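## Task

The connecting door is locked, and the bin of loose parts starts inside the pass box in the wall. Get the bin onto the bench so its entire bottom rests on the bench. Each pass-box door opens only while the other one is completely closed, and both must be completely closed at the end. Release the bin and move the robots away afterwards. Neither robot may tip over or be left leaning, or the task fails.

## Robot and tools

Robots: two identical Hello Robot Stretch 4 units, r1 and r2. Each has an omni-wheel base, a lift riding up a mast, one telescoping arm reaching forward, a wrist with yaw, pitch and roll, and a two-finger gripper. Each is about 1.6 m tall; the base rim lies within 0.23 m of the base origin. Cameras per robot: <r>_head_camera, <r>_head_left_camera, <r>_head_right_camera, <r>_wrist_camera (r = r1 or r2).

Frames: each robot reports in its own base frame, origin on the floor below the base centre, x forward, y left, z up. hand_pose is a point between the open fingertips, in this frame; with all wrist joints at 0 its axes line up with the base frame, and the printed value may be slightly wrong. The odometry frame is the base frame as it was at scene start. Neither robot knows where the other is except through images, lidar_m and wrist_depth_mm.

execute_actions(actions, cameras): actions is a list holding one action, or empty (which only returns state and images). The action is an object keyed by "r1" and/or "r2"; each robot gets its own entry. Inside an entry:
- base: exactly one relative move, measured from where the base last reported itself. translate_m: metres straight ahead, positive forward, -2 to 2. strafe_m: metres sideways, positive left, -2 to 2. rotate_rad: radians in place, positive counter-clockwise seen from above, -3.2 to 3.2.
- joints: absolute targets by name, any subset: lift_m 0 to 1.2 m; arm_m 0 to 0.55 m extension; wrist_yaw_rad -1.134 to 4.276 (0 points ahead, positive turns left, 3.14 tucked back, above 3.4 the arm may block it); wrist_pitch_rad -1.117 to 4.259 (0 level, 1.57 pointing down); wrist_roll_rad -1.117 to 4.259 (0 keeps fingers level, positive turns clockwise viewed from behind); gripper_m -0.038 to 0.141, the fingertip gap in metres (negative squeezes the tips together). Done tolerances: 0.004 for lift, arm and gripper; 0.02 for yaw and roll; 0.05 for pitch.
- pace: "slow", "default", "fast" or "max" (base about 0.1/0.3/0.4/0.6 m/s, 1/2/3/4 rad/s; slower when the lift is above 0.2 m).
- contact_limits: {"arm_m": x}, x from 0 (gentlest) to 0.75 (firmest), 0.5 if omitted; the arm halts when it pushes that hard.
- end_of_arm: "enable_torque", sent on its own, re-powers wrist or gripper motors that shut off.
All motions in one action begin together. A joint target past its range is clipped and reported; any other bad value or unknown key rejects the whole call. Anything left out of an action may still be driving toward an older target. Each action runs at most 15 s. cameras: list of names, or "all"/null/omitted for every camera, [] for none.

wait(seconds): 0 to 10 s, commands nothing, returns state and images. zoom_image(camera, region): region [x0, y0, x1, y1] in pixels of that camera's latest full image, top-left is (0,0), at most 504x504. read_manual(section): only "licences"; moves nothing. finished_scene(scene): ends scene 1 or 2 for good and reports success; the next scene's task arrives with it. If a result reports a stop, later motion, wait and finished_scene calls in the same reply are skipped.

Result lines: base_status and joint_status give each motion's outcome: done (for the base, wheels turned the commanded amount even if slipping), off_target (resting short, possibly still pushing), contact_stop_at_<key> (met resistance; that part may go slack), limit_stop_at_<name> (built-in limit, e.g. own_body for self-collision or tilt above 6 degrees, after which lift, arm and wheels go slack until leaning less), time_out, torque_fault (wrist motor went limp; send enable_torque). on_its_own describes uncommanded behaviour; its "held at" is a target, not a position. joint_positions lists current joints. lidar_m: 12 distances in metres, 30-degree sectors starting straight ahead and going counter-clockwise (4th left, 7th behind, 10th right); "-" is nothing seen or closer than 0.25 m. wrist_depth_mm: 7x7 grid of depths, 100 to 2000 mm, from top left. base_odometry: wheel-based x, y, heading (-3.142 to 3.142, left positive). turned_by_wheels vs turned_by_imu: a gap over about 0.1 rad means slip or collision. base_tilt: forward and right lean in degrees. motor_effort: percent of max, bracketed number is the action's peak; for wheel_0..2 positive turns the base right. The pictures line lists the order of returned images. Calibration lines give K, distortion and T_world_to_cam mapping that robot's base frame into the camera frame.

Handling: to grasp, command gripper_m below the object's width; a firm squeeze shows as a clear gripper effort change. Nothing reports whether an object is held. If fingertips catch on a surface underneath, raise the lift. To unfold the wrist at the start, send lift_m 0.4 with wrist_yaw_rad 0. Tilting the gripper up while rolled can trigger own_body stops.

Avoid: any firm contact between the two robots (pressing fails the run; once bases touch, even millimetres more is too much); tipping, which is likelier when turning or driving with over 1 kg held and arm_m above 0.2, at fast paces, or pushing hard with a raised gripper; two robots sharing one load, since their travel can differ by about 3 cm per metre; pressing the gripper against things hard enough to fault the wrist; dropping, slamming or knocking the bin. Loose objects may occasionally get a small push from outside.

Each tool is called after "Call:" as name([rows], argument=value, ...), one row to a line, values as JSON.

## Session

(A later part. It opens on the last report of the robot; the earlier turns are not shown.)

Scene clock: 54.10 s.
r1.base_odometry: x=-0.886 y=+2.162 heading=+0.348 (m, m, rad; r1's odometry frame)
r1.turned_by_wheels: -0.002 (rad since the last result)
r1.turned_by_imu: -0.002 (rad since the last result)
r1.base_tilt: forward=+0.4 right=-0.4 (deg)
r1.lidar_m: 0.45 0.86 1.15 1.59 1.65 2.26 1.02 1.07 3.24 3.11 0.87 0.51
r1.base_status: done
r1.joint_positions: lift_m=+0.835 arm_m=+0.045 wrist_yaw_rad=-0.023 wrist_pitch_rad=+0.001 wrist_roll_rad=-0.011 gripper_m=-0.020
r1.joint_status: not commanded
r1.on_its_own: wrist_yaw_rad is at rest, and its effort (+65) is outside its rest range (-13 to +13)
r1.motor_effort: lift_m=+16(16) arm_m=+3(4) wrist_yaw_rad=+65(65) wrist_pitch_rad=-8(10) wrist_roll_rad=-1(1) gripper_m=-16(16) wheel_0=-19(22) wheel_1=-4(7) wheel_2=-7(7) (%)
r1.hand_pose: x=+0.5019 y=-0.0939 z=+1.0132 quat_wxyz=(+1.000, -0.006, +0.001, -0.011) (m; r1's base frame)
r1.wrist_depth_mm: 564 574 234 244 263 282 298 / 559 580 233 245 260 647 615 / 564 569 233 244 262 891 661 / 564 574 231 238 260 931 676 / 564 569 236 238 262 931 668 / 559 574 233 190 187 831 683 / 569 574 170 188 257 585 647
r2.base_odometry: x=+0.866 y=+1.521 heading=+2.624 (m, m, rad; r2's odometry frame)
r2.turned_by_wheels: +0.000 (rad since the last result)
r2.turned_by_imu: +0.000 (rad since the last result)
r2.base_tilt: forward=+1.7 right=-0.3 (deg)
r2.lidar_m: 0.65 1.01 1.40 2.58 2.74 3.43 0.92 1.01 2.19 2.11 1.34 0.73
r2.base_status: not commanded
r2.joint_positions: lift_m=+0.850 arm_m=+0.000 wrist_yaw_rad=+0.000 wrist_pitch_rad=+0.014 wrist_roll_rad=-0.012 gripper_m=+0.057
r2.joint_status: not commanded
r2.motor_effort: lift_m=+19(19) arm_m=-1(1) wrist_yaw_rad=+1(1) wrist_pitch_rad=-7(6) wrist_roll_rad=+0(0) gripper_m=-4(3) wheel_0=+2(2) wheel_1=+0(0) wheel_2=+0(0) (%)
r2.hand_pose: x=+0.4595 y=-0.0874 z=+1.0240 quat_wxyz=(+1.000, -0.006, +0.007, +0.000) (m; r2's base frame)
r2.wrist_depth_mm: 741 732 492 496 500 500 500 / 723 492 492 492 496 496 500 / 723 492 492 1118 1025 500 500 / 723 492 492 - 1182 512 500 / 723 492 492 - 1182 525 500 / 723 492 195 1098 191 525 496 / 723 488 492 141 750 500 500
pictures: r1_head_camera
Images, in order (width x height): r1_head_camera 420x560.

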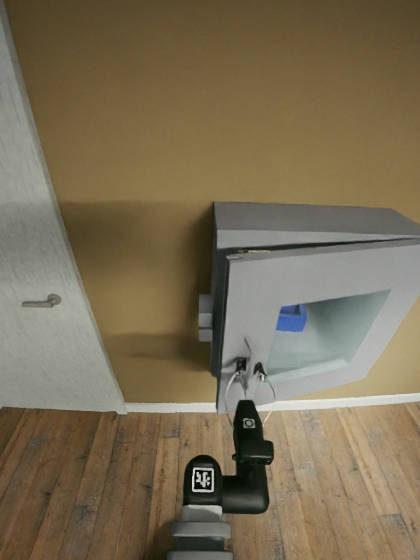

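The door opened about 10° but wrist yaw effort jumped to +65%, so the grip tolerates very little sideways error. I'll follow the door's arc in small steps, using wrist yaw for the sideways part while the base backs up.

Call:
execute_actions([
  {"r1": {"base": {"translate_m": -0.04}, "joints": {"wrist_yaw_rad": -0.085}}},
], cameras=[])

Scene clock: 62.20 s.
r1.base_odometry: x=-0.923 y=+2.148 heading=+0.345 (m, m, rad; r1's odometry frame)
r1.turned_by_wheels: -0.002 (rad since the last result)
r1.turned_by_imu: -0.002 (rad since the last result)
r1.base_tilt: forward=+0.5 right=-0.4 (deg)
r1.lidar_m: 0.47 0.90 1.21 1.58 1.64 2.26 0.97 1.05 3.23 3.11 1.31 0.47
r1.base_status: done
r1.joint_positions: lift_m=+0.835 arm_m=+0.045 wrist_yaw_rad=-0.106 wrist_pitch_rad=+0.001 wrist_roll_rad=-0.011 gripper_m=-0.019
r1.joint_status: wrist_yaw_rad off_target (ended at -0.106, target -0.085)
r1.on_its_own: wrist_yaw_rad is at rest, and its effort (+61) is outside its rest range (-13 to +13)
r1.motor_effort: lift_m=+16(16) arm_m=+1(3) wrist_yaw_rad=+61(60) wrist_pitch_rad=-10(12) wrist_roll_rad=-1(1) gripper_m=-18(19) wheel_0=-19(19) wheel_1=-5(11) wheel_2=-7(7) (%)
r1.hand_pose: x=+0.4932 y=-0.1176 z=+1.0131 quat_wxyz=(+0.999, -0.005, +0.001, -0.053) (m; r1's base frame)
r1.wrist_depth_mm: 580 603 224 246 279 324 373 / 580 609 224 247 315 355 394 / 580 597 224 247 917 778 597 / 580 591 224 218 991 778 597 / 574 591 224 235 1008 788 603 / 580 597 220 191 193 750 609 / 585 597 170 189 272 621 609
r2.base_odometry: x=+0.866 y=+1.521 heading=+2.624 (m, m, rad; r2's odometry frame)
r2.turned_by_wheels: +0.000 (rad since the last result)
r2.turned_by_imu: +0.000 (rad since the last result)
r2.base_tilt: forward=+1.6 right=-0.2 (deg)
r2.lidar_m: 0.66 1.01 1.41 2.61 2.73 3.44 0.94 1.01 2.19 2.09 1.32 0.75
r2.base_status: not commanded
r2.joint_positions: lift_m=+0.850 arm_m=+0.000 wrist_yaw_rad=+0.000 wrist_pitch_rad=+0.014 wrist_roll_rad=-0.012 gripper_m=+0.057
r2.joint_status: not commanded
r2.motor_effort: lift_m=+19(19) arm_m=-1(1) wrist_yaw_rad=+0(1) wrist_pitch_rad=-7(6) wrist_roll_rad=+1(1) gripper_m=-4(4) wheel_0=+2(2) wheel_1=+0(0) wheel_2=+0(0) (%)
r2.hand_pose: x=+0.4595 y=-0.0874 z=+1.0240 quat_wxyz=(+1.000, -0.006, +0.007, +0.000) (m; r2's base frame)
r2.wrist_depth_mm: 732 732 496 496 496 500 504 / 732 492 492 496 496 500 500 / 732 488 496 1138 1042 500 496 / 723 492 488 - 1229 521 500 / 723 488 492 - 1229 521 500 / 723 484 195 1098 192 525 500 / 723 488 488 141 750 500 500
pictures: none
No camera images: the call's "cameras" was empty. Leave "cameras" out to get every camera's image.

Effort is still +61%. The flat handle bar forces the gripper to stay square to the door, so a firm grip fights the hinge arc and risks a torque fault. Instead I'll let go and hook the door's free edge from inside with the gripper turned sideways. That contact can slide along the door.

Call:
execute_actions([
  {"r1": {"base": {"translate_m": -0.07}, "joints": {"gripper_m": 0.08}}},
], cameras=["r1_head_camera"])

Scene clock: 70.57 s.
r1.base_odometry: x=-0.989 y=+2.125 heading=+0.345 (m, m, rad; r1's odometry frame)
r1.turned_by_wheels: +0.000 (rad since the last result)
r1.turned_by_imu: -0.015 (rad since the last result)
r1.base_tilt: forward=+0.4 right=-0.4 (deg)
r1.lidar_m: 0.64 0.98 1.25 1.59 1.64 2.22 0.90 0.93 3.21 3.11 1.40 0.74
r1.base_status: done
r1.joint_positions: lift_m=+0.835 arm_m=+0.045 wrist_yaw_rad=-0.085 wrist_pitch_rad=+0.001 wrist_roll_rad=-0.011 gripper_m=+0.080
r1.joint_status: all done
r1.on_its_own: wrist_yaw_rad moved +0.021 to your old target -0.085
r1.motor_effort: lift_m=+16(16) arm_m=+0(2) wrist_yaw_rad=+2(62) wrist_pitch_rad=-7(10) wrist_roll_rad=-1(1) gripper_m=-1(18) wheel_0=-1(26) wheel_1=+0(10) wheel_2=-2(6) (%)
r1.hand_pose: x=+0.4958 y=-0.1117 z=+1.0132 quat_wxyz=(+0.999, -0.006, +0.001, -0.043) (m; r1's base frame)
r1.wrist_depth_mm: 654 661 449 466 488 504 521 / 640 661 455 462 480 500 521 / 647 661 449 462 1098 788 521 / 640 668 445 466 - 842 525 / 647 676 449 462 - 842 530 / 647 668 211 462 199 854 530 / 647 661 445 155 683 508 521
r2.base_odometry: x=+0.866 y=+1.521 heading=+2.624 (m, m, rad; r2's odometry frame)
r2.turned_by_wheels: +0.000 (rad since the last result)
r2.turned_by_imu: +0.001 (rad since the last result)
r2.base_tilt: forward=+1.6 right=-0.2 (deg)
r2.lidar_m: 0.67 1.02 1.42 2.61 2.72 3.48 0.93 0.98 2.20 2.11 1.33 0.74
r2.base_status: not commanded
r2.joint_positions: lift_m=+0.850 arm_m=+0.000 wrist_yaw_rad=+0.000 wrist_pitch_rad=+0.014 wrist_roll_rad=-0.012 gripper_m=+0.057
r2.joint_status: not commanded
r2.motor_effort: lift_m=+19(19) arm_m=-1(1) wrist_yaw_rad=-1(1) wrist_pitch_rad=-6(6) wrist_roll_rad=+0(0) gripper_m=-3(3) wheel_0=+2(2) wheel_1=+0(0) wheel_2=+0(0) (%)
r2.hand_pose: x=+0.4595 y=-0.0874 z=+1.0240 quat_wxyz=(+1.000, -0.006, +0.007, +0.000) (m; r2's base frame)
r2.wrist_depth_mm: 732 732 496 500 496 500 504 / 723 492 496 496 500 500 504 / 732 492 492 1078 1025 500 500 / 732 492 492 - 1078 517 500 / 732 488 492 - 1098 521 500 / 715 488 195 1078 192 525 504 / 723 488 492 141 750 500 500
pictures: r1_head_camera
Images, in order (width x height): r1_head_camera 420x560.

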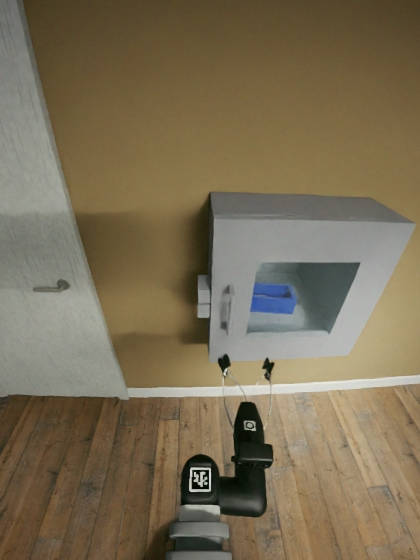

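The door swung shut on its own when released, so it's self-closing. That changes the plan, because I need a way to keep it open. I'll look closely at the door edge and lock block.

Call:
execute_actions(actions=[], cameras=["r1_wrist_camera", "r1_head_left_camera", "r1_head_right_camera"])

Scene clock: 79.23 s.
r1.base_odometry: x=-0.989 y=+2.125 heading=+0.345 (m, m, rad; r1's odometry frame)
r1.turned_by_wheels: +0.000 (rad since the last result)
r1.turned_by_imu: +0.001 (rad since the last result)
r1.base_tilt: forward=+0.4 right=-0.4 (deg)
r1.lidar_m: 0.64 0.96 1.30 1.59 1.65 2.21 0.92 0.96 3.22 3.11 1.44 0.71
r1.base_status: done
r1.joint_positions: lift_m=+0.835 arm_m=+0.045 wrist_yaw_rad=-0.085 wrist_pitch_rad=+0.001 wrist_roll_rad=-0.011 gripper_m=+0.080
r1.joint_status: all done
r1.motor_effort: lift_m=+16(16) arm_m=+0(2) wrist_yaw_rad=+1(62) wrist_pitch_rad=-10(10) wrist_roll_rad=-1(1) gripper_m=-1(18) wheel_0=-1(26) wheel_1=+0(10) wheel_2=-2(6) (%)
r1.hand_pose: x=+0.4958 y=-0.1117 z=+1.0132 quat_wxyz=(+0.999, -0.006, +0.001, -0.043) (m; r1's base frame)
r1.wrist_depth_mm: 647 668 433 445 469 492 512 / 647 661 430 445 466 492 517 / 647 676 430 445 1078 831 521 / 640 676 427 442 - 820 530 / 640 676 433 445 - 842 530 / 647 668 211 445 198 842 535 / 661 668 430 154 676 496 517
r2.base_odometry: x=+0.866 y=+1.521 heading=+2.624 (m, m, rad; r2's odometry frame)
r2.turned_by_wheels: +0.000 (rad since the last result)
r2.turned_by_imu: +0.000 (rad since the last result)
r2.base_tilt: forward=+1.6 right=-0.4 (deg)
r2.lidar_m: 0.67 1.00 1.41 2.60 2.73 3.43 0.92 1.00 2.17 2.10 1.33 0.74
r2.base_status: not commanded
r2.joint_positions: lift_m=+0.850 arm_m=+0.000 wrist_yaw_rad=+0.000 wrist_pitch_rad=+0.014 wrist_roll_rad=-0.012 gripper_m=+0.057
r2.joint_status: not commanded
r2.motor_effort: lift_m=+19(19) arm_m=-1(1) wrist_yaw_rad=+1(1) wrist_pitch_rad=-6(6) wrist_roll_rad=+1(0) gripper_m=-3(3) wheel_0=+2(2) wheel_1=+0(0) wheel_2=+0(0) (%)
r2.hand_pose: x=+0.4595 y=-0.0874 z=+1.0240 quat_wxyz=(+1.000, -0.006, +0.007, +0.000) (m; r2's base frame)
r2.wrist_depth_mm: 723 732 492 500 496 500 504 / 732 492 492 496 496 500 500 / 732 492 488 1078 1042 500 500 / 723 492 492 - 1098 517 500 / 723 488 488 - 1118 521 500 / 723 492 195 1078 191 525 496 / 723 488 492 141 750 500 500
pictures: r1_head_left_camera, r1_head_right_camera, r1_wrist_camera
camera_calibration (this result's frames):
r1_wrist_camera: T_world_to_cam=[[-0.0837661, -0.996062, -0.0290467, -0.0329918], [0.0121868, 0.028123, -0.99953, 1.07333], [0.996411, -0.0840808, 0.00978301, -0.290014], [0, 0, 0, 1]] pos_world=[0.273129, -0.0874318, 1.07471]
Images, in order (width x height): r1_head_left_camera 420x672, r1_head_right_camera 420x672, r1_wrist_camera 616x392.

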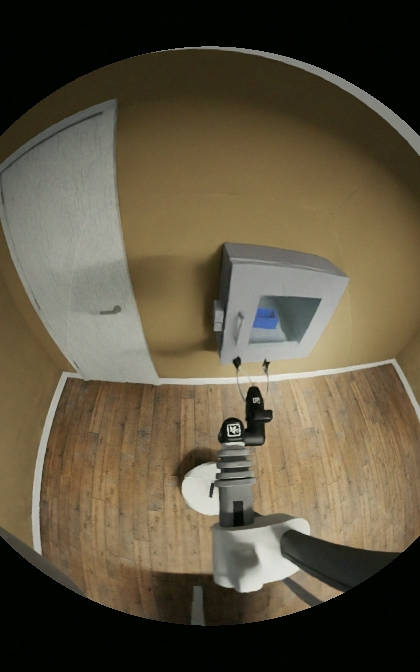

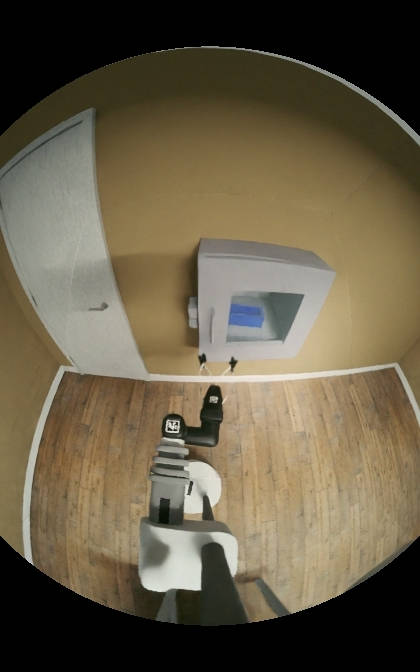

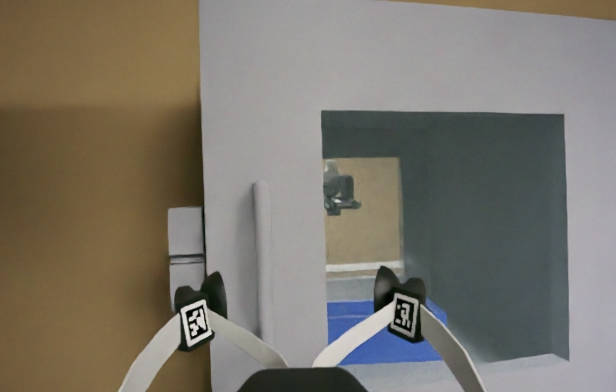

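Call:
zoom_image(camera="r1_head_left_camera", region=[190, 230, 360, 380])

Region (190, 230, 360, 380) of r1_head_left_camera's 420x672 image, scaled by 2.965, with more detail than that image has; it fills the top 445 rows of this view, and the rest is white.

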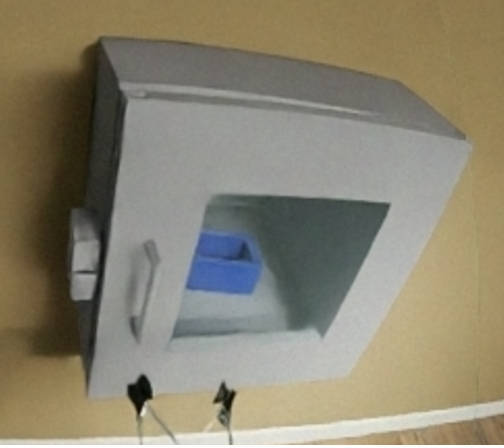

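The door is actually still slightly ajar and its depth reading changed between snapshots. I'll check whether it's still moving.

Call:
wait(seconds=1)

Scene clock: 81.00 s.
r1.base_odometry: x=-0.989 y=+2.125 heading=+0.345 (m, m, rad; r1's odometry frame)
r1.turned_by_wheels: +0.000 (rad since the last result)
r1.turned_by_imu: +0.000 (rad since the last result)
r1.base_tilt: forward=+0.4 right=-0.4 (deg)
r1.lidar_m: 0.63 0.96 1.27 1.59 1.63 2.22 0.91 0.97 3.25 3.11 1.41 0.72
r1.base_status: done
r1.joint_positions: lift_m=+0.835 arm_m=+0.045 wrist_yaw_rad=-0.085 wrist_pitch_rad=+0.001 wrist_roll_rad=-0.011 gripper_m=+0.080
r1.joint_status: all done
r1.motor_effort: lift_m=+16(16) arm_m=+0(2) wrist_yaw_rad=+1(62) wrist_pitch_rad=-10(10) wrist_roll_rad=-1(1) gripper_m=-1(18) wheel_0=-1(26) wheel_1=+0(10) wheel_2=-2(6) (%)
r1.hand_pose: x=+0.4958 y=-0.1117 z=+1.0132 quat_wxyz=(+0.999, -0.006, +0.001, -0.043) (m; r1's base frame)
r1.wrist_depth_mm: 647 668 433 445 466 496 517 / 654 676 430 445 466 484 512 / 654 676 433 445 1098 831 521 / 654 668 433 449 - 842 521 / 654 668 433 445 - 842 525 / 647 676 211 445 198 842 535 / 647 661 427 154 683 496 512
r2.base_odometry: x=+0.866 y=+1.521 heading=+2.624 (m, m, rad; r2's odometry frame)
r2.turned_by_wheels: +0.000 (rad since the last result)
r2.turned_by_imu: +0.000 (rad since the last result)
r2.base_tilt: forward=+1.6 right=-0.5 (deg)
r2.lidar_m: 0.68 0.99 1.40 2.60 2.75 3.46 0.92 0.98 2.19 2.10 1.33 0.75
r2.base_status: not commanded
r2.joint_positions: lift_m=+0.850 arm_m=+0.000 wrist_yaw_rad=+0.000 wrist_pitch_rad=+0.014 wrist_roll_rad=-0.012 gripper_m=+0.057
r2.joint_status: not commanded
r2.motor_effort: lift_m=+19(19) arm_m=-1(1) wrist_yaw_rad=+0(1) wrist_pitch_rad=-6(6) wrist_roll_rad=+0(0) gripper_m=-4(3) wheel_0=+2(2) wheel_1=+0(0) wheel_2=+0(0) (%)
r2.hand_pose: x=+0.4595 y=-0.0874 z=+1.0240 quat_wxyz=(+1.000, -0.006, +0.007, +0.000) (m; r2's base frame)
r2.wrist_depth_mm: 732 732 492 496 496 500 500 / 732 492 492 492 496 496 500 / 732 488 496 1118 1025 496 500 / 723 492 492 - 1098 517 500 / 732 488 488 - 1118 521 496 / 723 488 195 1078 191 530 496 / 732 488 492 141 741 500 496
wait: 1.00 s; at rest from the start
pictures: r1_head_camera, r1_head_left_camera, r1_head_right_camera, r1_wrist_camera, r2_head_camera, r2_head_left_camera, r2_head_right_camera, r2_wrist_camera
camera_calibration (this result's frames):
r1_wrist_camera: T_world_to_cam=[[-0.0837662, -0.996062, -0.0290467, -0.0329918], [0.0121868, 0.028123, -0.99953, 1.07333], [0.996411, -0.0840808, 0.00978303, -0.290014], [0, 0, 0, 1]] pos_world=[0.273129, -0.0874318, 1.07471]
r2_wrist_camera: T_world_to_cam=[[-0.0340032, -0.998442, -0.0442521, -0.02771], [-0.00817573, 0.0445541, -0.998974, 1.09233], [0.999388, -0.0336065, -0.00967797, -0.227554], [0, 0, 0, 1]] pos_world=[0.235403, -0.0839819, 1.08778]
Images, in order (width x height): r1_head_camera 420x560, r1_head_left_camera 420x672, r1_head_right_camera 420x672, r1_wrist_camera 616x392, r2_head_camera 420x560, r2_head_left_camera 420x672, r2_head_right_camera 420x672, r2_wrist_camera 616x392.

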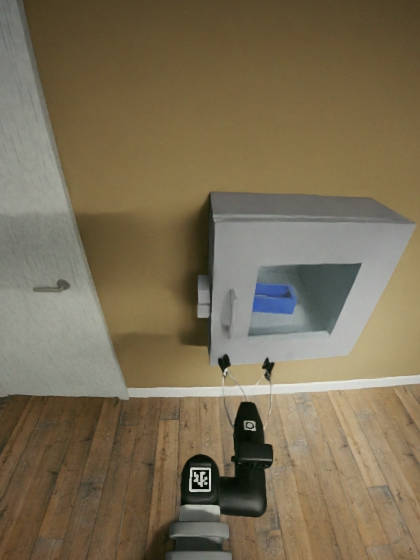

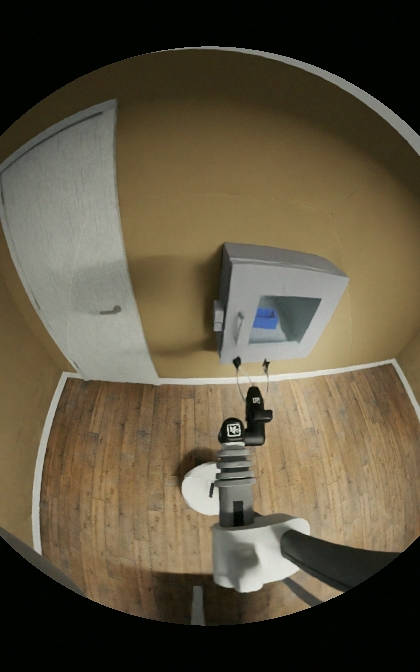

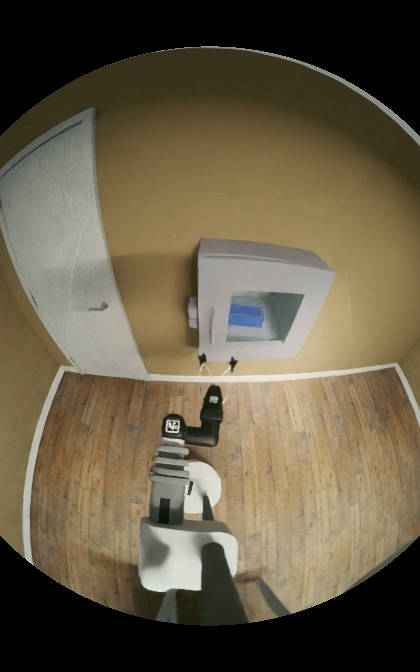

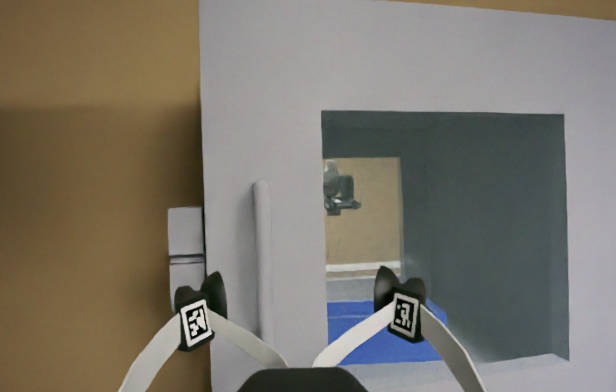

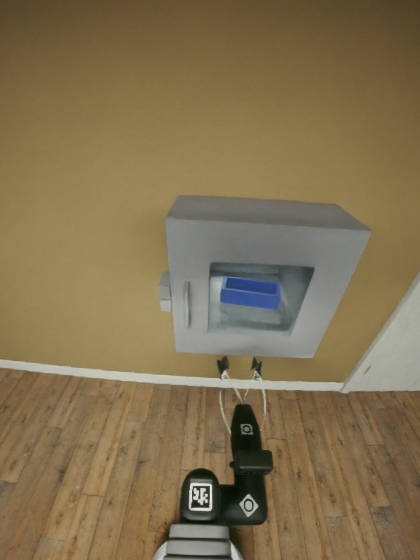

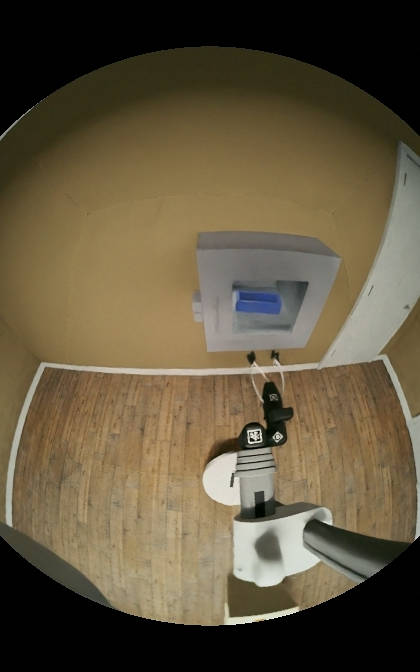

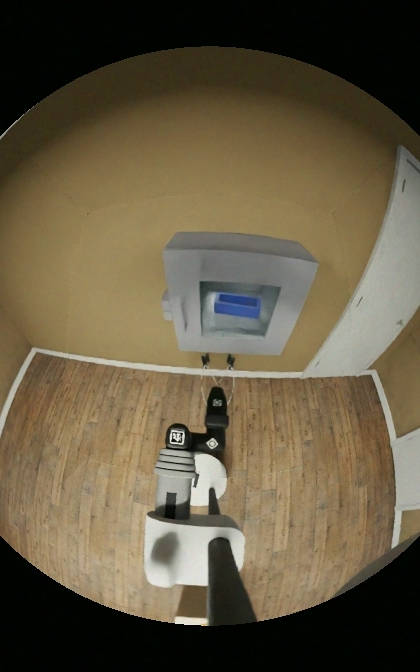

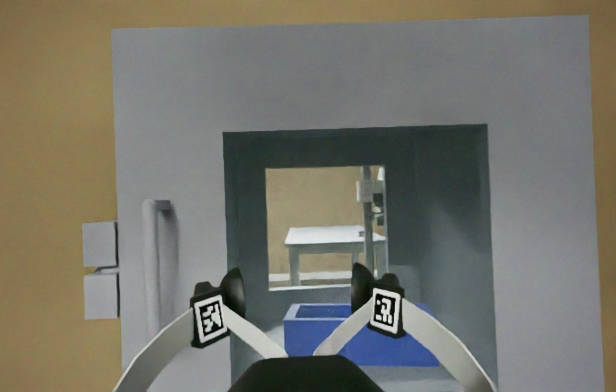

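The door has come to rest about 4° ajar, so it swings freely rather than being spring-loaded. The earlier swing came from stress stored in the grip when I let go. I'll re-grasp with the arm extended, so arm retraction and base strafe can act together, and this time keep the wrist yaw tracking the door angle.

Call:
execute_actions([
  {"r1": {"base": {"translate_m": -0.04}, "joints": {"arm_m": 0.25, "wrist_yaw_rad": 0.0}, "contact_limits": {"arm_m": 0.15}}},
], cameras=["r1_wrist_camera"])

Scene clock: 87.80 s.
r1.base_odometry: x=-1.027 y=+2.111 heading=+0.345 (m, m, rad; r1's odometry frame)
r1.turned_by_wheels: +0.000 (rad since the last result)
r1.turned_by_imu: +0.001 (rad since the last result)
r1.base_tilt: forward=+0.4 right=-0.4 (deg)
r1.lidar_m: 0.71 0.99 1.31 1.56 1.61 2.18 0.89 0.90 3.25 3.10 1.48 0.75
r1.base_status: done
r1.joint_positions: lift_m=+0.835 arm_m=+0.249 wrist_yaw_rad=+0.000 wrist_pitch_rad=+0.000 wrist_roll_rad=-0.011 gripper_m=+0.080
r1.joint_status: all done
r1.motor_effort: lift_m=+16(16) arm_m=+5(9) wrist_yaw_rad=-1(4) wrist_pitch_rad=-9(9) wrist_roll_rad=-1(0) gripper_m=-1(1) wheel_0=+0(6) wheel_1=+0(3) wheel_2=-1(8) (%)
r1.contact_limits: arm_m 0.15
r1.hand_pose: x=+0.7085 y=-0.0874 z=+1.0133 quat_wxyz=(+1.000, -0.006, +0.000, +0.000) (m; r1's base frame)
r1.wrist_depth_mm: 517 525 265 270 274 282 289 / 512 521 263 270 294 654 634 / 512 521 264 268 274 891 676 / 517 530 265 268 274 904 691 / 517 521 266 267 274 904 699 / 517 521 212 268 200 878 691 / 512 517 265 154 277 521 640
r2.base_odometry: x=+0.866 y=+1.521 heading=+2.624 (m, m, rad; r2's odometry frame)
r2.turned_by_wheels: +0.000 (rad since the last result)
r2.turned_by_imu: +0.001 (rad since the last result)
r2.base_tilt: forward=+1.4 right=-0.3 (deg)
r2.lidar_m: 0.68 1.02 1.40 2.61 2.73 3.43 0.94 1.00 2.19 2.12 1.34 0.74
r2.base_status: not commanded
r2.joint_positions: lift_m=+0.850 arm_m=+0.000 wrist_yaw_rad=+0.000 wrist_pitch_rad=+0.014 wrist_roll_rad=-0.012 gripper_m=+0.057
r2.joint_status: not commanded
r2.motor_effort: lift_m=+19(19) arm_m=-1(1) wrist_yaw_rad=+0(0) wrist_pitch_rad=-6(6) wrist_roll_rad=+1(0) gripper_m=-4(3) wheel_0=+2(2) wheel_1=+0(0) wheel_2=+0(0) (%)
r2.hand_pose: x=+0.4595 y=-0.0874 z=+1.0240 quat_wxyz=(+1.000, -0.006, +0.007, +0.000) (m; r2's base frame)
r2.wrist_depth_mm: 732 732 496 496 500 500 500 / 732 492 492 496 500 496 504 / 732 488 492 1078 1042 500 500 / 732 492 492 - 1118 512 500 / 723 488 492 - 1098 517 500 / 732 488 195 1078 192 525 500 / 732 488 488 141 741 496 500
pictures: r1_wrist_camera
camera_calibration (this result's frames):
r1_wrist_camera: T_world_to_cam=[[0.00164202, -0.999577, -0.0290464, -0.05176], [0.0101391, 0.0290615, -0.999526, 1.0717], [0.999947, 0.00134674, 0.0101826, -0.49533], [0, 0, 0, 1]] pos_world=[0.484523, -0.0822163, 1.07473]
Images, in order (width x height): r1_wrist_camera 616x392.

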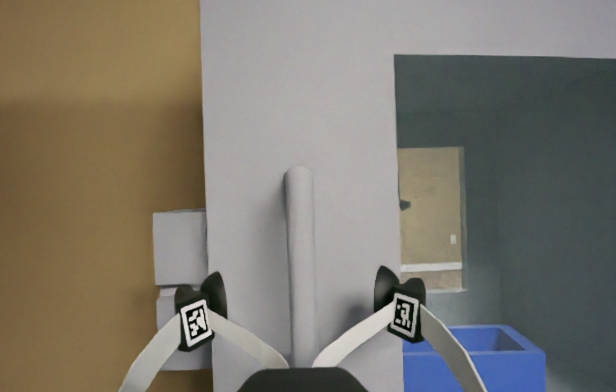

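Call:
execute_actions([
  {"r1": {"joints": {"gripper_m": -0.01, "arm_m": 0.257}, "contact_limits": {"arm_m": 0.15}}},
], cameras=[])

Scene clock: 89.73 s.
r1.base_odometry: x=-1.027 y=+2.111 heading=+0.345 (m, m, rad; r1's odometry frame)
r1.turned_by_wheels: +0.000 (rad since the last result)
r1.turned_by_imu: +0.000 (rad since the last result)
r1.base_tilt: forward=+0.4 right=-0.4 (deg)
r1.lidar_m: 0.69 1.00 1.33 1.57 1.62 2.19 0.89 0.94 3.26 3.11 1.47 0.76
r1.base_status: not commanded
r1.joint_positions: lift_m=+0.835 arm_m=+0.256 wrist_yaw_rad=-0.002 wrist_pitch_rad=+0.000 wrist_roll_rad=-0.011 gripper_m=-0.010
r1.joint_status: all done
r1.motor_effort: lift_m=+16(16) arm_m=+5(5) wrist_yaw_rad=+7(7) wrist_pitch_rad=-9(7) wrist_roll_rad=-1(1) gripper_m=-12(11) wheel_0=+0(1) wheel_1=+0(0) wheel_2=-1(1) (%)
r1.contact_limits: arm_m 0.15
r1.hand_pose: x=+0.7153 y=-0.0881 z=+1.0133 quat_wxyz=(+1.000, -0.006, +0.000, -0.001) (m; r1's base frame)
r1.wrist_depth_mm: 508 512 248 255 263 271 278 / 504 517 249 256 262 654 627 / 512 512 249 255 263 866 683 / 508 512 250 253 263 878 683 / 512 508 250 253 263 878 676 / 504 512 248 199 208 878 699 / 504 512 248 198 262 525 640
r2.base_odometry: x=+0.866 y=+1.521 heading=+2.624 (m, m, rad; r2's odometry frame)
r2.turned_by_wheels: +0.000 (rad since the last result)
r2.turned_by_imu: +0.000 (rad since the last result)
r2.base_tilt: forward=+1.6 right=-0.3 (deg)
r2.lidar_m: 0.68 0.99 1.41 2.61 2.72 3.45 0.94 1.00 2.19 2.10 1.34 0.75
r2.base_status: not commanded
r2.joint_positions: lift_m=+0.850 arm_m=+0.000 wrist_yaw_rad=+0.000 wrist_pitch_rad=+0.014 wrist_roll_rad=-0.012 gripper_m=+0.057
r2.joint_status: not commanded
r2.motor_effort: lift_m=+19(19) arm_m=-1(1) wrist_yaw_rad=+0(0) wrist_pitch_rad=-6(6) wrist_roll_rad=+0(1) gripper_m=-4(4) wheel_0=+2(2) wheel_1=+0(0) wheel_2=+0(0) (%)
r2.hand_pose: x=+0.4595 y=-0.0874 z=+1.0240 quat_wxyz=(+1.000, -0.006, +0.007, +0.000) (m; r2's base frame)
r2.wrist_depth_mm: 732 732 492 496 496 500 504 / 732 492 492 492 496 500 504 / 723 492 492 1098 1025 500 500 / 732 488 496 - 1118 512 500 / 723 488 492 - 1118 521 500 / 732 488 195 1098 192 525 500 / 732 492 492 141 750 496 500
pictures: none
No camera images: the call's "cameras" was empty. Leave "cameras" out to get every camera's image.

Grip is good and yaw effort is only +7%. First coordinated pull: the arm retracts to open the door, a small left strafe compensates for the yaw swing, and yaw tracks the door.

Call:
execute_actions([
  {"r1": {"base": {"strafe_m": 0.022}, "joints": {"arm_m": 0.199, "wrist_yaw_rad": -0.14}}},
], cameras=[])

Scene clock: 91.03 s.
r1.base_odometry: x=-1.034 y=+2.132 heading=+0.343 (m, m, rad; r1's odometry frame)
r1.turned_by_wheels: -0.002 (rad since the last result)
r1.turned_by_imu: -0.002 (rad since the last result)
r1.base_tilt: forward=+0.5 right=-0.4 (deg)
r1.lidar_m: 0.59 1.03 1.32 1.54 1.61 2.16 0.87 0.91 3.26 3.11 1.48 0.68
r1.base_status: done
r1.joint_positions: lift_m=+0.835 arm_m=+0.200 wrist_yaw_rad=-0.150 wrist_pitch_rad=+0.001 wrist_roll_rad=-0.011 gripper_m=-0.010
r1.joint_status: all done
r1.on_its_own: wrist_yaw_rad is at rest, and its effort (+30) is outside its rest range (-13 to +13)
r1.motor_effort: lift_m=+16(16) arm_m=-6(2) wrist_yaw_rad=+30(35) wrist_pitch_rad=-11(9) wrist_roll_rad=-1(1) gripper_m=-12(12) wheel_0=-10(12) wheel_1=-4(9) wheel_2=-5(5) (%)
r1.hand_pose: x=+0.6432 y=-0.1297 z=+1.0131 quat_wxyz=(+0.997, -0.005, +0.001, -0.075) (m; r1's base frame)
r1.wrist_depth_mm: 535 549 230 253 283 324 366 / 530 559 230 253 320 364 384 / 535 549 229 253 946 759 585 / 535 554 229 236 1025 759 591 / 535 345 229 245 991 768 597 / 535 338 223 197 187 778 597 / 535 544 202 192 615 615 597
r2.base_odometry: x=+0.866 y=+1.521 heading=+2.624 (m, m, rad; r2's odometry frame)
r2.turned_by_wheels: +0.000 (rad since the last result)
r2.turned_by_imu: +0.000 (rad since the last result)
r2.base_tilt: forward=+1.5 right=-0.3 (deg)
r2.lidar_m: 0.66 1.00 1.43 2.61 2.73 3.45 0.94 1.00 2.19 2.10 1.33 0.74
r2.base_status: not commanded
r2.joint_positions: lift_m=+0.850 arm_m=+0.000 wrist_yaw_rad=+0.000 wrist_pitch_rad=+0.014 wrist_roll_rad=-0.012 gripper_m=+0.057
r2.joint_status: not commanded
r2.motor_effort: lift_m=+19(19) arm_m=-1(1) wrist_yaw_rad=+0(1) wrist_pitch_rad=-6(6) wrist_roll_rad=+0(0) gripper_m=-3(4) wheel_0=+2(2) wheel_1=+0(0) wheel_2=+0(0) (%)
r2.hand_pose: x=+0.4595 y=-0.0874 z=+1.0240 quat_wxyz=(+1.000, -0.006, +0.007, +0.000) (m; r2's base frame)
r2.wrist_depth_mm: 723 741 496 496 496 500 504 / 732 492 492 496 496 500 504 / 723 492 492 1118 1008 500 500 / 732 492 492 - 1205 517 500 / 732 488 492 - 1182 521 500 / 723 488 195 1098 192 530 496 / 732 488 492 141 750 500 496
pictures: none
No camera images: the call's "cameras" was empty. Leave "cameras" out to get every camera's image.

Call:
execute_actions([
  {"r1": {"joints": {"arm_m": 0.15, "wrist_yaw_rad": -0.30}}},
], cameras=[])

Scene clock: 92.33 s.
r1.base_odometry: x=-1.034 y=+2.132 heading=+0.343 (m, m, rad; r1's odometry frame)
r1.turned_by_wheels: +0.000 (rad since the last result)
r1.turned_by_imu: +0.000 (rad since the last result)
r1.base_tilt: forward=+0.5 right=-0.4 (deg)
r1.lidar_m: 0.53 1.02 1.35 1.57 1.61 2.20 0.88 0.90 3.28 3.13 1.48 0.53
r1.base_status: not commanded
r1.joint_positions: lift_m=+0.835 arm_m=+0.152 wrist_yaw_rad=-0.310 wrist_pitch_rad=+0.002 wrist_roll_rad=-0.011 gripper_m=-0.010
r1.joint_status: all done
r1.on_its_own: wrist_yaw_rad is at rest, and its effort (+28) is outside its rest range (-13 to +13)
r1.motor_effort: lift_m=+16(16) arm_m=-9(7) wrist_yaw_rad=+28(30) wrist_pitch_rad=-16(12) wrist_roll_rad=-1(1) gripper_m=-16(17) wheel_0=-15(15) wheel_1=-3(4) wheel_2=-5(5) (%)
r1.hand_pose: x=+0.5705 y=-0.1712 z=+1.0129 quat_wxyz=(+0.988, -0.005, +0.002, -0.154) (m; r1's base frame)
r1.wrist_depth_mm: 564 211 217 264 334 466 976 / 559 404 217 263 377 459 976 / 559 402 216 262 866 634 960 / 559 404 216 240 854 634 976 / 462 370 215 246 854 634 960 / 455 370 204 197 186 627 976 / 554 407 200 188 661 504 946
r2.base_odometry: x=+0.866 y=+1.521 heading=+2.624 (m, m, rad; r2's odometry frame)
r2.turned_by_wheels: +0.000 (rad since the last result)
r2.turned_by_imu: +0.000 (rad since the last result)
r2.base_tilt: forward=+1.5 right=-0.2 (deg)
r2.lidar_m: 0.67 1.02 1.40 2.60 2.77 3.43 0.93 1.01 2.19 2.11 1.33 0.74
r2.base_status: not commanded
r2.joint_positions: lift_m=+0.850 arm_m=+0.000 wrist_yaw_rad=+0.000 wrist_pitch_rad=+0.014 wrist_roll_rad=-0.012 gripper_m=+0.057
r2.joint_status: not commanded
r2.motor_effort: lift_m=+19(19) arm_m=-1(1) wrist_yaw_rad=+0(0) wrist_pitch_rad=-6(6) wrist_roll_rad=+0(1) gripper_m=-4(4) wheel_0=+2(2) wheel_1=+0(0) wheel_2=+0(0) (%)
r2.hand_pose: x=+0.4595 y=-0.0874 z=+1.0240 quat_wxyz=(+1.000, -0.006, +0.007, +0.000) (m; r2's base frame)
r2.wrist_depth_mm: 732 732 496 496 500 500 504 / 732 492 492 496 500 496 504 / 723 492 496 1160 1025 500 500 / 732 488 496 - 1255 521 500 / 723 492 492 - 1281 521 500 / 732 492 195 1138 192 525 500 / 723 488 488 141 750 496 500
pictures: none
No camera images: the call's "cameras" was empty. Leave "cameras" out to get every camera's image.

Yaw effort is holding around +28%. I'll keep going along the arc with larger coordinated steps.

Call:
execute_actions([
  {"r1": {"base": {"strafe_m": -0.014}, "joints": {"arm_m": 0.082, "wrist_yaw_rad": -0.57}}},
], cameras=["r1_head_camera"])

Scene clock: 95.17 s.
r1.base_odometry: x=-1.029 y=+2.119 heading=+0.342 (m, m, rad; r1's odometry frame)
r1.turned_by_wheels: -0.001 (rad since the last result)
r1.turned_by_imu: +0.000 (rad since the last result)
r1.base_tilt: forward=+0.4 right=-0.4 (deg)
r1.lidar_m: 0.74 1.01 1.32 1.58 1.63 2.19 0.88 0.91 3.24 3.10 1.49 0.46
r1.base_status: done
r1.joint_positions: lift_m=+0.835 arm_m=+0.083 wrist_yaw_rad=-0.570 wrist_pitch_rad=+0.001 wrist_roll_rad=-0.011 gripper_m=-0.010
r1.joint_status: all done
r1.motor_effort: lift_m=+16(16) arm_m=-6(7) wrist_yaw_rad=-1(35) wrist_pitch_rad=-10(12) wrist_roll_rad=-1(1) gripper_m=-16(16) wheel_0=-5(16) wheel_1=-1(11) wheel_2=+0(3) (%)
r1.hand_pose: x=+0.4498 y=-0.2292 z=+1.0132 quat_wxyz=(+0.960, -0.005, +0.002, -0.281) (m; r1's base frame)
r1.wrist_depth_mm: 455 198 241 389 1118 1397 1983 / 544 196 239 421 1138 1430 1863 / 891 196 238 788 1098 1397 1863 / 917 196 235 732 1098 1397 1808 / 904 198 235 750 1138 1397 1921 / 904 197 202 209 741 1397 1808 / 654 196 208 218 715 1397 1756
r2.base_odometry: x=+0.866 y=+1.521 heading=+2.624 (m, m, rad; r2's odometry frame)
r2.turned_by_wheels: +0.000 (rad since the last result)
r2.turned_by_imu: +0.000 (rad since the last result)
r2.base_tilt: forward=+1.6 right=-0.4 (deg)
r2.lidar_m: 0.68 1.01 1.41 2.61 2.75 3.44 0.94 1.00 2.19 2.11 1.31 0.74
r2.base_status: not commanded
r2.joint_positions: lift_m=+0.850 arm_m=+0.000 wrist_yaw_rad=+0.000 wrist_pitch_rad=+0.014 wrist_roll_rad=-0.012 gripper_m=+0.057
r2.joint_status: not commanded
r2.motor_effort: lift_m=+19(19) arm_m=-1(1) wrist_yaw_rad=+0(1) wrist_pitch_rad=-7(6) wrist_roll_rad=+1(0) gripper_m=-5(3) wheel_0=+2(2) wheel_1=+0(0) wheel_2=+0(0) (%)
r2.hand_pose: x=+0.4595 y=-0.0874 z=+1.0240 quat_wxyz=(+1.000, -0.006, +0.007, +0.000) (m; r2's base frame)
r2.wrist_depth_mm: 723 732 496 500 500 500 500 / 732 496 492 496 496 500 500 / 723 492 492 1182 1025 500 500 / 723 488 496 - 1430 517 500 / 723 484 488 - 1366 521 500 / 715 488 195 1138 193 525 500 / 723 488 488 141 750 496 500
pictures: r1_head_camera
Images, in order (width x height): r1_head_camera 420x560.

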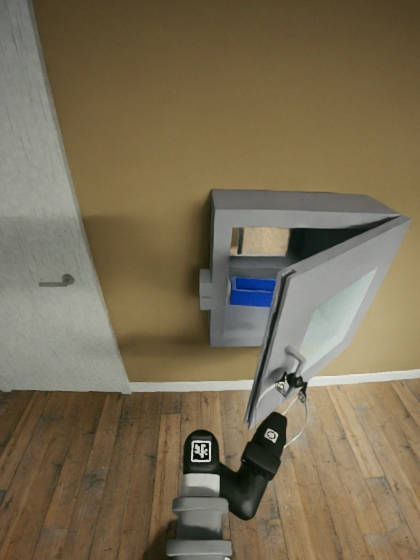

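Call:
execute_actions(actions=[], cameras=["r1_head_camera", "r1_head_left_camera", "r1_head_right_camera", "r1_wrist_camera"])

Scene clock: 96.37 s.
r1.base_odometry: x=-1.029 y=+2.119 heading=+0.342 (m, m, rad; r1's odometry frame)
r1.turned_by_wheels: +0.000 (rad since the last result)
r1.turned_by_imu: +0.000 (rad since the last result)
r1.base_tilt: forward=+0.4 right=-0.4 (deg)
r1.lidar_m: 0.73 0.99 1.33 1.58 1.63 2.19 0.89 0.90 3.26 3.12 1.47 0.44
r1.base_status: done
r1.joint_positions: lift_m=+0.835 arm_m=+0.083 wrist_yaw_rad=-0.570 wrist_pitch_rad=+0.001 wrist_roll_rad=-0.011 gripper_m=-0.010
r1.joint_status: all done
r1.motor_effort: lift_m=+16(16) arm_m=-6(7) wrist_yaw_rad=-1(35) wrist_pitch_rad=-11(12) wrist_roll_rad=-1(1) gripper_m=-15(16) wheel_0=-5(16) wheel_1=-2(11) wheel_2=+0(3) (%)
r1.hand_pose: x=+0.4498 y=-0.2292 z=+1.0132 quat_wxyz=(+0.960, -0.005, +0.002, -0.281) (m; r1's base frame)
r1.wrist_depth_mm: 455 197 240 389 1138 1430 1808 / 549 196 239 418 1138 1397 1808 / 904 196 238 798 1118 1430 1808 / 891 196 234 732 1098 1397 1808 / 917 198 235 732 1118 1430 1863 / 904 197 202 210 732 1366 1863 / 661 196 208 218 715 1464 1756
r2.base_odometry: x=+0.866 y=+1.521 heading=+2.624 (m, m, rad; r2's odometry frame)
r2.turned_by_wheels: +0.000 (rad since the last result)
r2.turned_by_imu: +0.000 (rad since the last result)
r2.base_tilt: forward=+1.4 right=-0.3 (deg)
r2.lidar_m: 0.68 1.01 1.41 2.62 2.72 3.44 0.93 0.97 2.19 2.11 1.32 0.75
r2.base_status: not commanded
r2.joint_positions: lift_m=+0.850 arm_m=+0.000 wrist_yaw_rad=+0.000 wrist_pitch_rad=+0.014 wrist_roll_rad=-0.012 gripper_m=+0.057
r2.joint_status: not commanded
r2.motor_effort: lift_m=+19(19) arm_m=-1(1) wrist_yaw_rad=-1(1) wrist_pitch_rad=-6(6) wrist_roll_rad=+1(0) gripper_m=-4(3) wheel_0=+2(2) wheel_1=+0(0) wheel_2=+0(0) (%)
r2.hand_pose: x=+0.4595 y=-0.0874 z=+1.0240 quat_wxyz=(+1.000, -0.006, +0.007, +0.000) (m; r2's base frame)
r2.wrist_depth_mm: 732 732 492 496 500 500 504 / 732 492 492 492 492 500 500 / 732 492 496 1182 1025 496 500 / 723 484 492 - 1397 517 500 / 732 488 492 - 1397 521 500 / 723 488 195 1160 192 525 500 / 723 492 492 141 750 496 500
pictures: r1_head_camera, r1_head_left_camera, r1_head_right_camera, r1_wrist_camera
camera_calibration (this result's frames):
r1_wrist_camera: T_world_to_cam=[[-0.537871, -0.842527, -0.0290465, 0.0855618], [0.0238408, 0.0192393, -0.999531, 1.0699], [0.84269, -0.538311, 0.00973821, -0.288989], [0, 0, 0, 1]] pos_world=[0.264042, -0.104062, 1.07469]
Images, in order (width x height): r1_head_camera 420x560, r1_head_left_camera 420x672, r1_head_right_camera 420x672, r1_wrist_camera 616x392.

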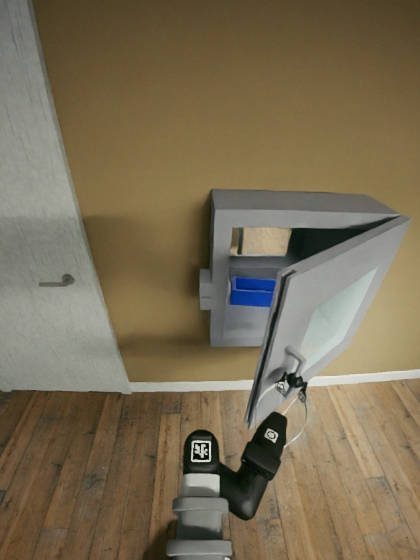

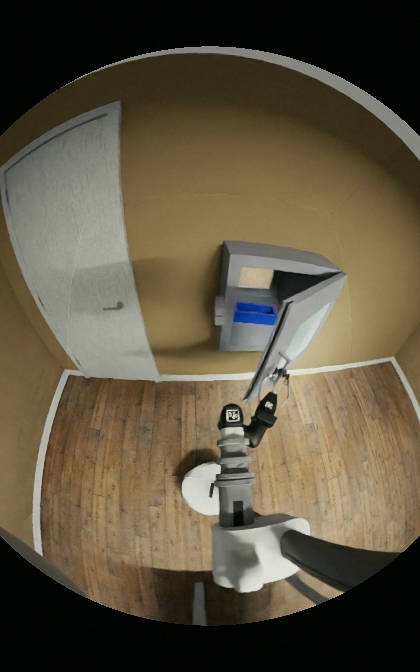

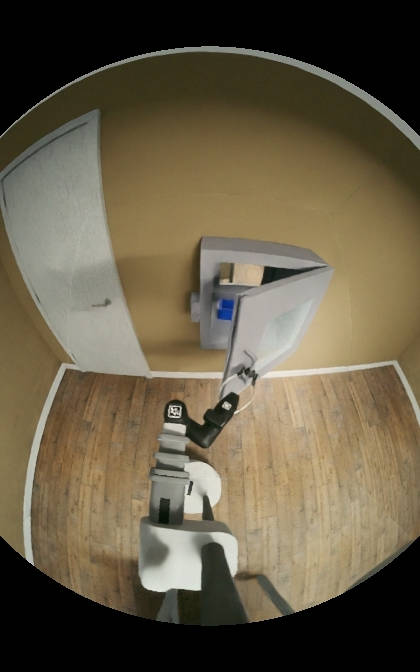

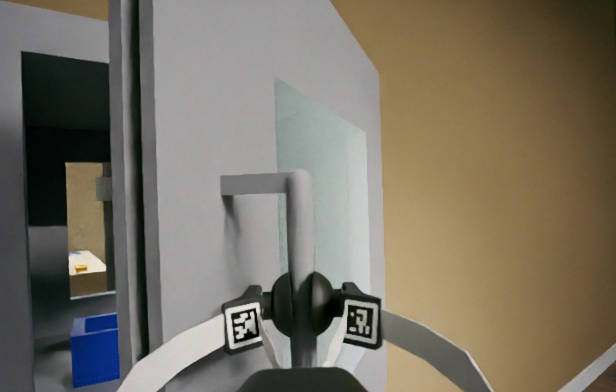

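Call:
execute_actions([
  {"r1": {"base": {"strafe_m": -0.064}, "joints": {"arm_m": 0.054, "wrist_yaw_rad": -0.84}, "pace": "slow"}},
], cameras=["r1_head_camera", "r1_wrist_camera"])

Scene clock: 98.50 s.
r1.base_odometry: x=-1.008 y=+2.058 heading=+0.342 (m, m, rad; r1's odometry frame)
r1.turned_by_wheels: +0.000 (rad since the last result)
r1.turned_by_imu: +0.000 (rad since the last result)
r1.base_tilt: forward=+0.4 right=-0.4 (deg)
r1.lidar_m: 0.75 1.02 1.35 1.62 1.69 2.22 0.86 0.91 3.20 3.07 1.47 0.37
r1.base_status: done
r1.joint_positions: lift_m=+0.835 arm_m=+0.055 wrist_yaw_rad=-0.840 wrist_pitch_rad=+0.001 wrist_roll_rad=-0.011 gripper_m=-0.010
r1.joint_status: all done
r1.motor_effort: lift_m=+16(16) arm_m=-5(8) wrist_yaw_rad=+1(35) wrist_pitch_rad=-8(8) wrist_roll_rad=+0(1) gripper_m=-8(16) wheel_0=+0(7) wheel_1=-2(5) wheel_2=-1(6) (%)
r1.hand_pose: x=+0.3532 y=-0.2732 z=+1.0133 quat_wxyz=(+0.913, -0.005, +0.003, -0.408) (m; r1's base frame)
r1.wrist_depth_mm: 168 255 1042 1336 1863 - - / 163 253 615 1308 1808 - - / 163 251 732 1281 1808 - - / 166 213 715 1308 1808 - - / 167 247 699 1281 1808 - - / 166 243 211 200 1808 - - / 166 206 197 668 1618 - -
r2.base_odometry: x=+0.866 y=+1.521 heading=+2.624 (m, m, rad; r2's odometry frame)
r2.turned_by_wheels: +0.000 (rad since the last result)
r2.turned_by_imu: +0.000 (rad since the last result)
r2.base_tilt: forward=+1.6 right=-0.4 (deg)
r2.lidar_m: 0.66 1.02 1.44 2.62 2.74 3.43 0.93 0.98 2.20 2.10 1.34 0.74
r2.base_status: not commanded
r2.joint_positions: lift_m=+0.850 arm_m=+0.000 wrist_yaw_rad=+0.000 wrist_pitch_rad=+0.014 wrist_roll_rad=-0.012 gripper_m=+0.057
r2.joint_status: not commanded
r2.motor_effort: lift_m=+19(19) arm_m=-1(1) wrist_yaw_rad=+0(0) wrist_pitch_rad=-7(6) wrist_roll_rad=+0(1) gripper_m=-3(3) wheel_0=+2(2) wheel_1=+0(0) wheel_2=+0(0) (%)
r2.hand_pose: x=+0.4595 y=-0.0874 z=+1.0240 quat_wxyz=(+1.000, -0.006, +0.007, +0.000) (m; r2's base frame)
r2.wrist_depth_mm: 732 732 492 496 500 500 504 / 723 488 492 492 496 500 500 / 732 488 492 1255 1025 500 500 / 723 492 492 - 1661 512 500 / 732 488 492 - - 521 500 / 723 488 195 1182 192 525 500 / 723 488 488 141 750 496 500
pictures: r1_head_camera, r1_wrist_camera
camera_calibration (this result's frames):
r1_wrist_camera: T_world_to_cam=[[-0.743601, -0.667993, -0.0290458, 0.11688], [0.0283348, 0.0119198, -0.999527, 1.06955], [0.668023, -0.744072, 0.0100639, -0.226137], [0, 0, 0, 1]] pos_world=[0.207671, -0.102936, 1.07471]
Images, in order (width x height): r1_head_camera 420x560, r1_wrist_camera 616x392.

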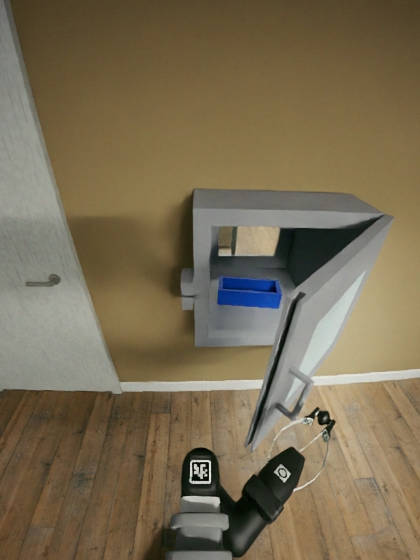

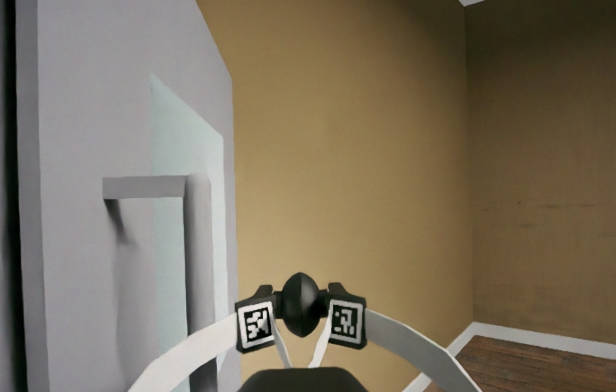

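Call:
zoom_image(camera="r1_head_camera", region=[150, 170, 420, 470])

Region (150, 170, 420, 470) of r1_head_camera's 420x560 image, scaled by 1.680, with more detail than that image has; it fills the left 454 columns of this view, and the rest is white.

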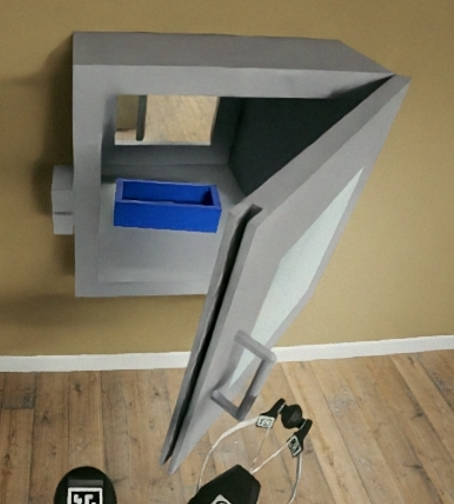

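Call:
execute_actions([
  {"r1": {"base": {"translate_m": -0.25}, "joints": {"arm_m": 0.0}, "pace": "fast"}},
], cameras=["r1_head_camera"])

Scene clock: 117.60 s.
r1.base_odometry: x=-1.243 y=+1.975 heading=+0.342 (m, m, rad; r1's odometry frame)
r1.turned_by_wheels: +0.000 (rad since the last result)
r1.turned_by_imu: +0.002 (rad since the last result)
r1.base_tilt: forward=+0.4 right=-0.4 (deg)
r1.lidar_m: 0.63 1.26 1.69 1.63 1.69 0.69 0.62 0.65 3.23 3.06 1.87 0.66
r1.base_status: done
r1.joint_positions: lift_m=+0.835 arm_m=+0.001 wrist_yaw_rad=-0.840 wrist_pitch_rad=+0.001 wrist_roll_rad=-0.011 gripper_m=-0.010
r1.joint_status: all done
r1.motor_effort: lift_m=+16(16) arm_m=-5(8) wrist_yaw_rad=-1(1) wrist_pitch_rad=-9(5) wrist_roll_rad=-1(1) gripper_m=-8(8) wheel_0=+1(5) wheel_1=+0(1) wheel_2=-2(10) (%)
r1.hand_pose: x=+0.2993 y=-0.2732 z=+1.0133 quat_wxyz=(+0.913, -0.005, +0.002, -0.408) (m; r1's base frame)
r1.wrist_depth_mm: 960 1138 1397 1863 - - - / 521 1098 1430 1808 - - - / 564 866 1366 1863 - - - / 1060 917 1366 1708 - - - / 768 931 1397 1756 - - - / 699 917 1308 201 - - - / 530 654 715 866 - - -
r2.base_odometry: x=+0.866 y=+1.521 heading=+2.624 (m, m, rad; r2's odometry frame)
r2.turned_by_wheels: +0.000 (rad since the last result)
r2.turned_by_imu: +0.001 (rad since the last result)
r2.base_tilt: forward=+1.5 right=-0.3 (deg)
r2.lidar_m: 0.69 1.00 1.42 2.61 2.72 3.45 0.93 0.99 2.20 2.12 1.34 0.74
r2.base_status: not commanded
r2.joint_positions: lift_m=+0.850 arm_m=+0.000 wrist_yaw_rad=+0.000 wrist_pitch_rad=+0.014 wrist_roll_rad=-0.012 gripper_m=+0.057
r2.joint_status: not commanded
r2.motor_effort: lift_m=+19(19) arm_m=+0(1) wrist_yaw_rad=+0(0) wrist_pitch_rad=-6(5) wrist_roll_rad=+0(1) gripper_m=-2(4) wheel_0=+2(2) wheel_1=+0(0) wheel_2=+0(0) (%)
r2.hand_pose: x=+0.4595 y=-0.0874 z=+1.0240 quat_wxyz=(+1.000, -0.006, +0.007, +0.000) (m; r2's base frame)
r2.wrist_depth_mm: 732 732 496 496 500 500 500 / 732 492 492 496 496 500 500 / 732 492 492 1229 1008 500 504 / 723 492 492 - - 517 500 / 732 488 492 - - 521 500 / 723 488 195 1205 192 525 500 / 732 488 488 141 741 496 500
pictures: r1_head_camera
Images, in order (width x height): r1_head_camera 420x560.

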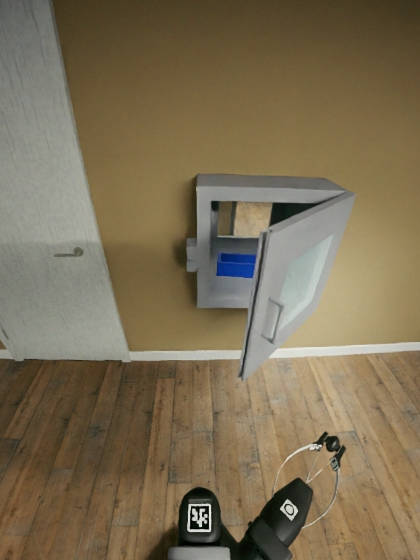

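Call:
execute_actions([
  {"r1": {"joints": {"wrist_yaw_rad": 0.4, "lift_m": 0.95, "gripper_m": -0.01}, "pace": "fast"}},
], cameras=[])

Scene clock: 121.30 s.
r1.base_odometry: x=-1.243 y=+1.975 heading=+0.342 (m, m, rad; r1's odometry frame)
r1.turned_by_wheels: +0.000 (rad since the last result)
r1.turned_by_imu: +0.001 (rad since the last result)
r1.base_tilt: forward=+0.4 right=-0.4 (deg)
r1.lidar_m: 0.62 1.27 1.70 1.62 1.69 0.67 0.64 0.65 3.23 3.06 1.86 0.67
r1.base_status: not commanded
r1.joint_positions: lift_m=+0.950 arm_m=+0.001 wrist_yaw_rad=+0.399 wrist_pitch_rad=+0.000 wrist_roll_rad=-0.011 gripper_m=-0.010
r1.joint_status: all done
r1.motor_effort: lift_m=+21(23) arm_m=-5(5) wrist_yaw_rad=+2(5) wrist_pitch_rad=-8(8) wrist_roll_rad=-1(0) gripper_m=-7(7) wheel_0=+1(1) wheel_1=+0(0) wheel_2=-2(1) (%)
r1.hand_pose: x=+0.4716 y=+0.0317 z=+1.1279 quat_wxyz=(+0.980, -0.005, -0.001, +0.198) (m; r1's base frame)
r1.wrist_depth_mm: 1336 1255 1118 1042 960 917 854 / 1336 1229 1118 1042 976 904 329 / 1366 1229 1118 1060 960 750 334 / 1336 1255 1118 1060 976 1255 332 / 1366 1255 1118 1078 991 - 332 / 1336 1229 1138 201 750 1255 332 / 1366 1255 640 603 976 891 820
r2.base_odometry: x=+0.866 y=+1.521 heading=+2.624 (m, m, rad; r2's odometry frame)
r2.turned_by_wheels: +0.000 (rad since the last result)
r2.turned_by_imu: +0.000 (rad since the last result)
r2.base_tilt: forward=+1.4 right=-0.2 (deg)
r2.lidar_m: 0.66 1.02 1.41 2.61 2.74 3.42 0.94 0.99 2.18 2.11 1.33 0.76
r2.base_status: not commanded
r2.joint_positions: lift_m=+0.850 arm_m=+0.000 wrist_yaw_rad=+0.000 wrist_pitch_rad=+0.014 wrist_roll_rad=-0.012 gripper_m=+0.057
r2.joint_status: not commanded
r2.motor_effort: lift_m=+19(19) arm_m=-1(1) wrist_yaw_rad=+0(0) wrist_pitch_rad=-6(6) wrist_roll_rad=+1(0) gripper_m=-3(4) wheel_0=+2(2) wheel_1=+0(0) wheel_2=+0(0) (%)
r2.hand_pose: x=+0.4595 y=-0.0874 z=+1.0240 quat_wxyz=(+1.000, -0.006, +0.007, +0.000) (m; r2's base frame)
r2.wrist_depth_mm: 732 741 496 496 500 500 504 / 723 492 496 496 496 500 500 / 732 492 492 1229 1025 500 504 / 723 488 492 - 1808 517 500 / 732 488 488 - - 521 500 / 723 488 195 1160 192 530 496 / 723 488 488 141 750 496 504
pictures: none
No camera images: the call's "cameras" was empty. Leave "cameras" out to get every camera's image.


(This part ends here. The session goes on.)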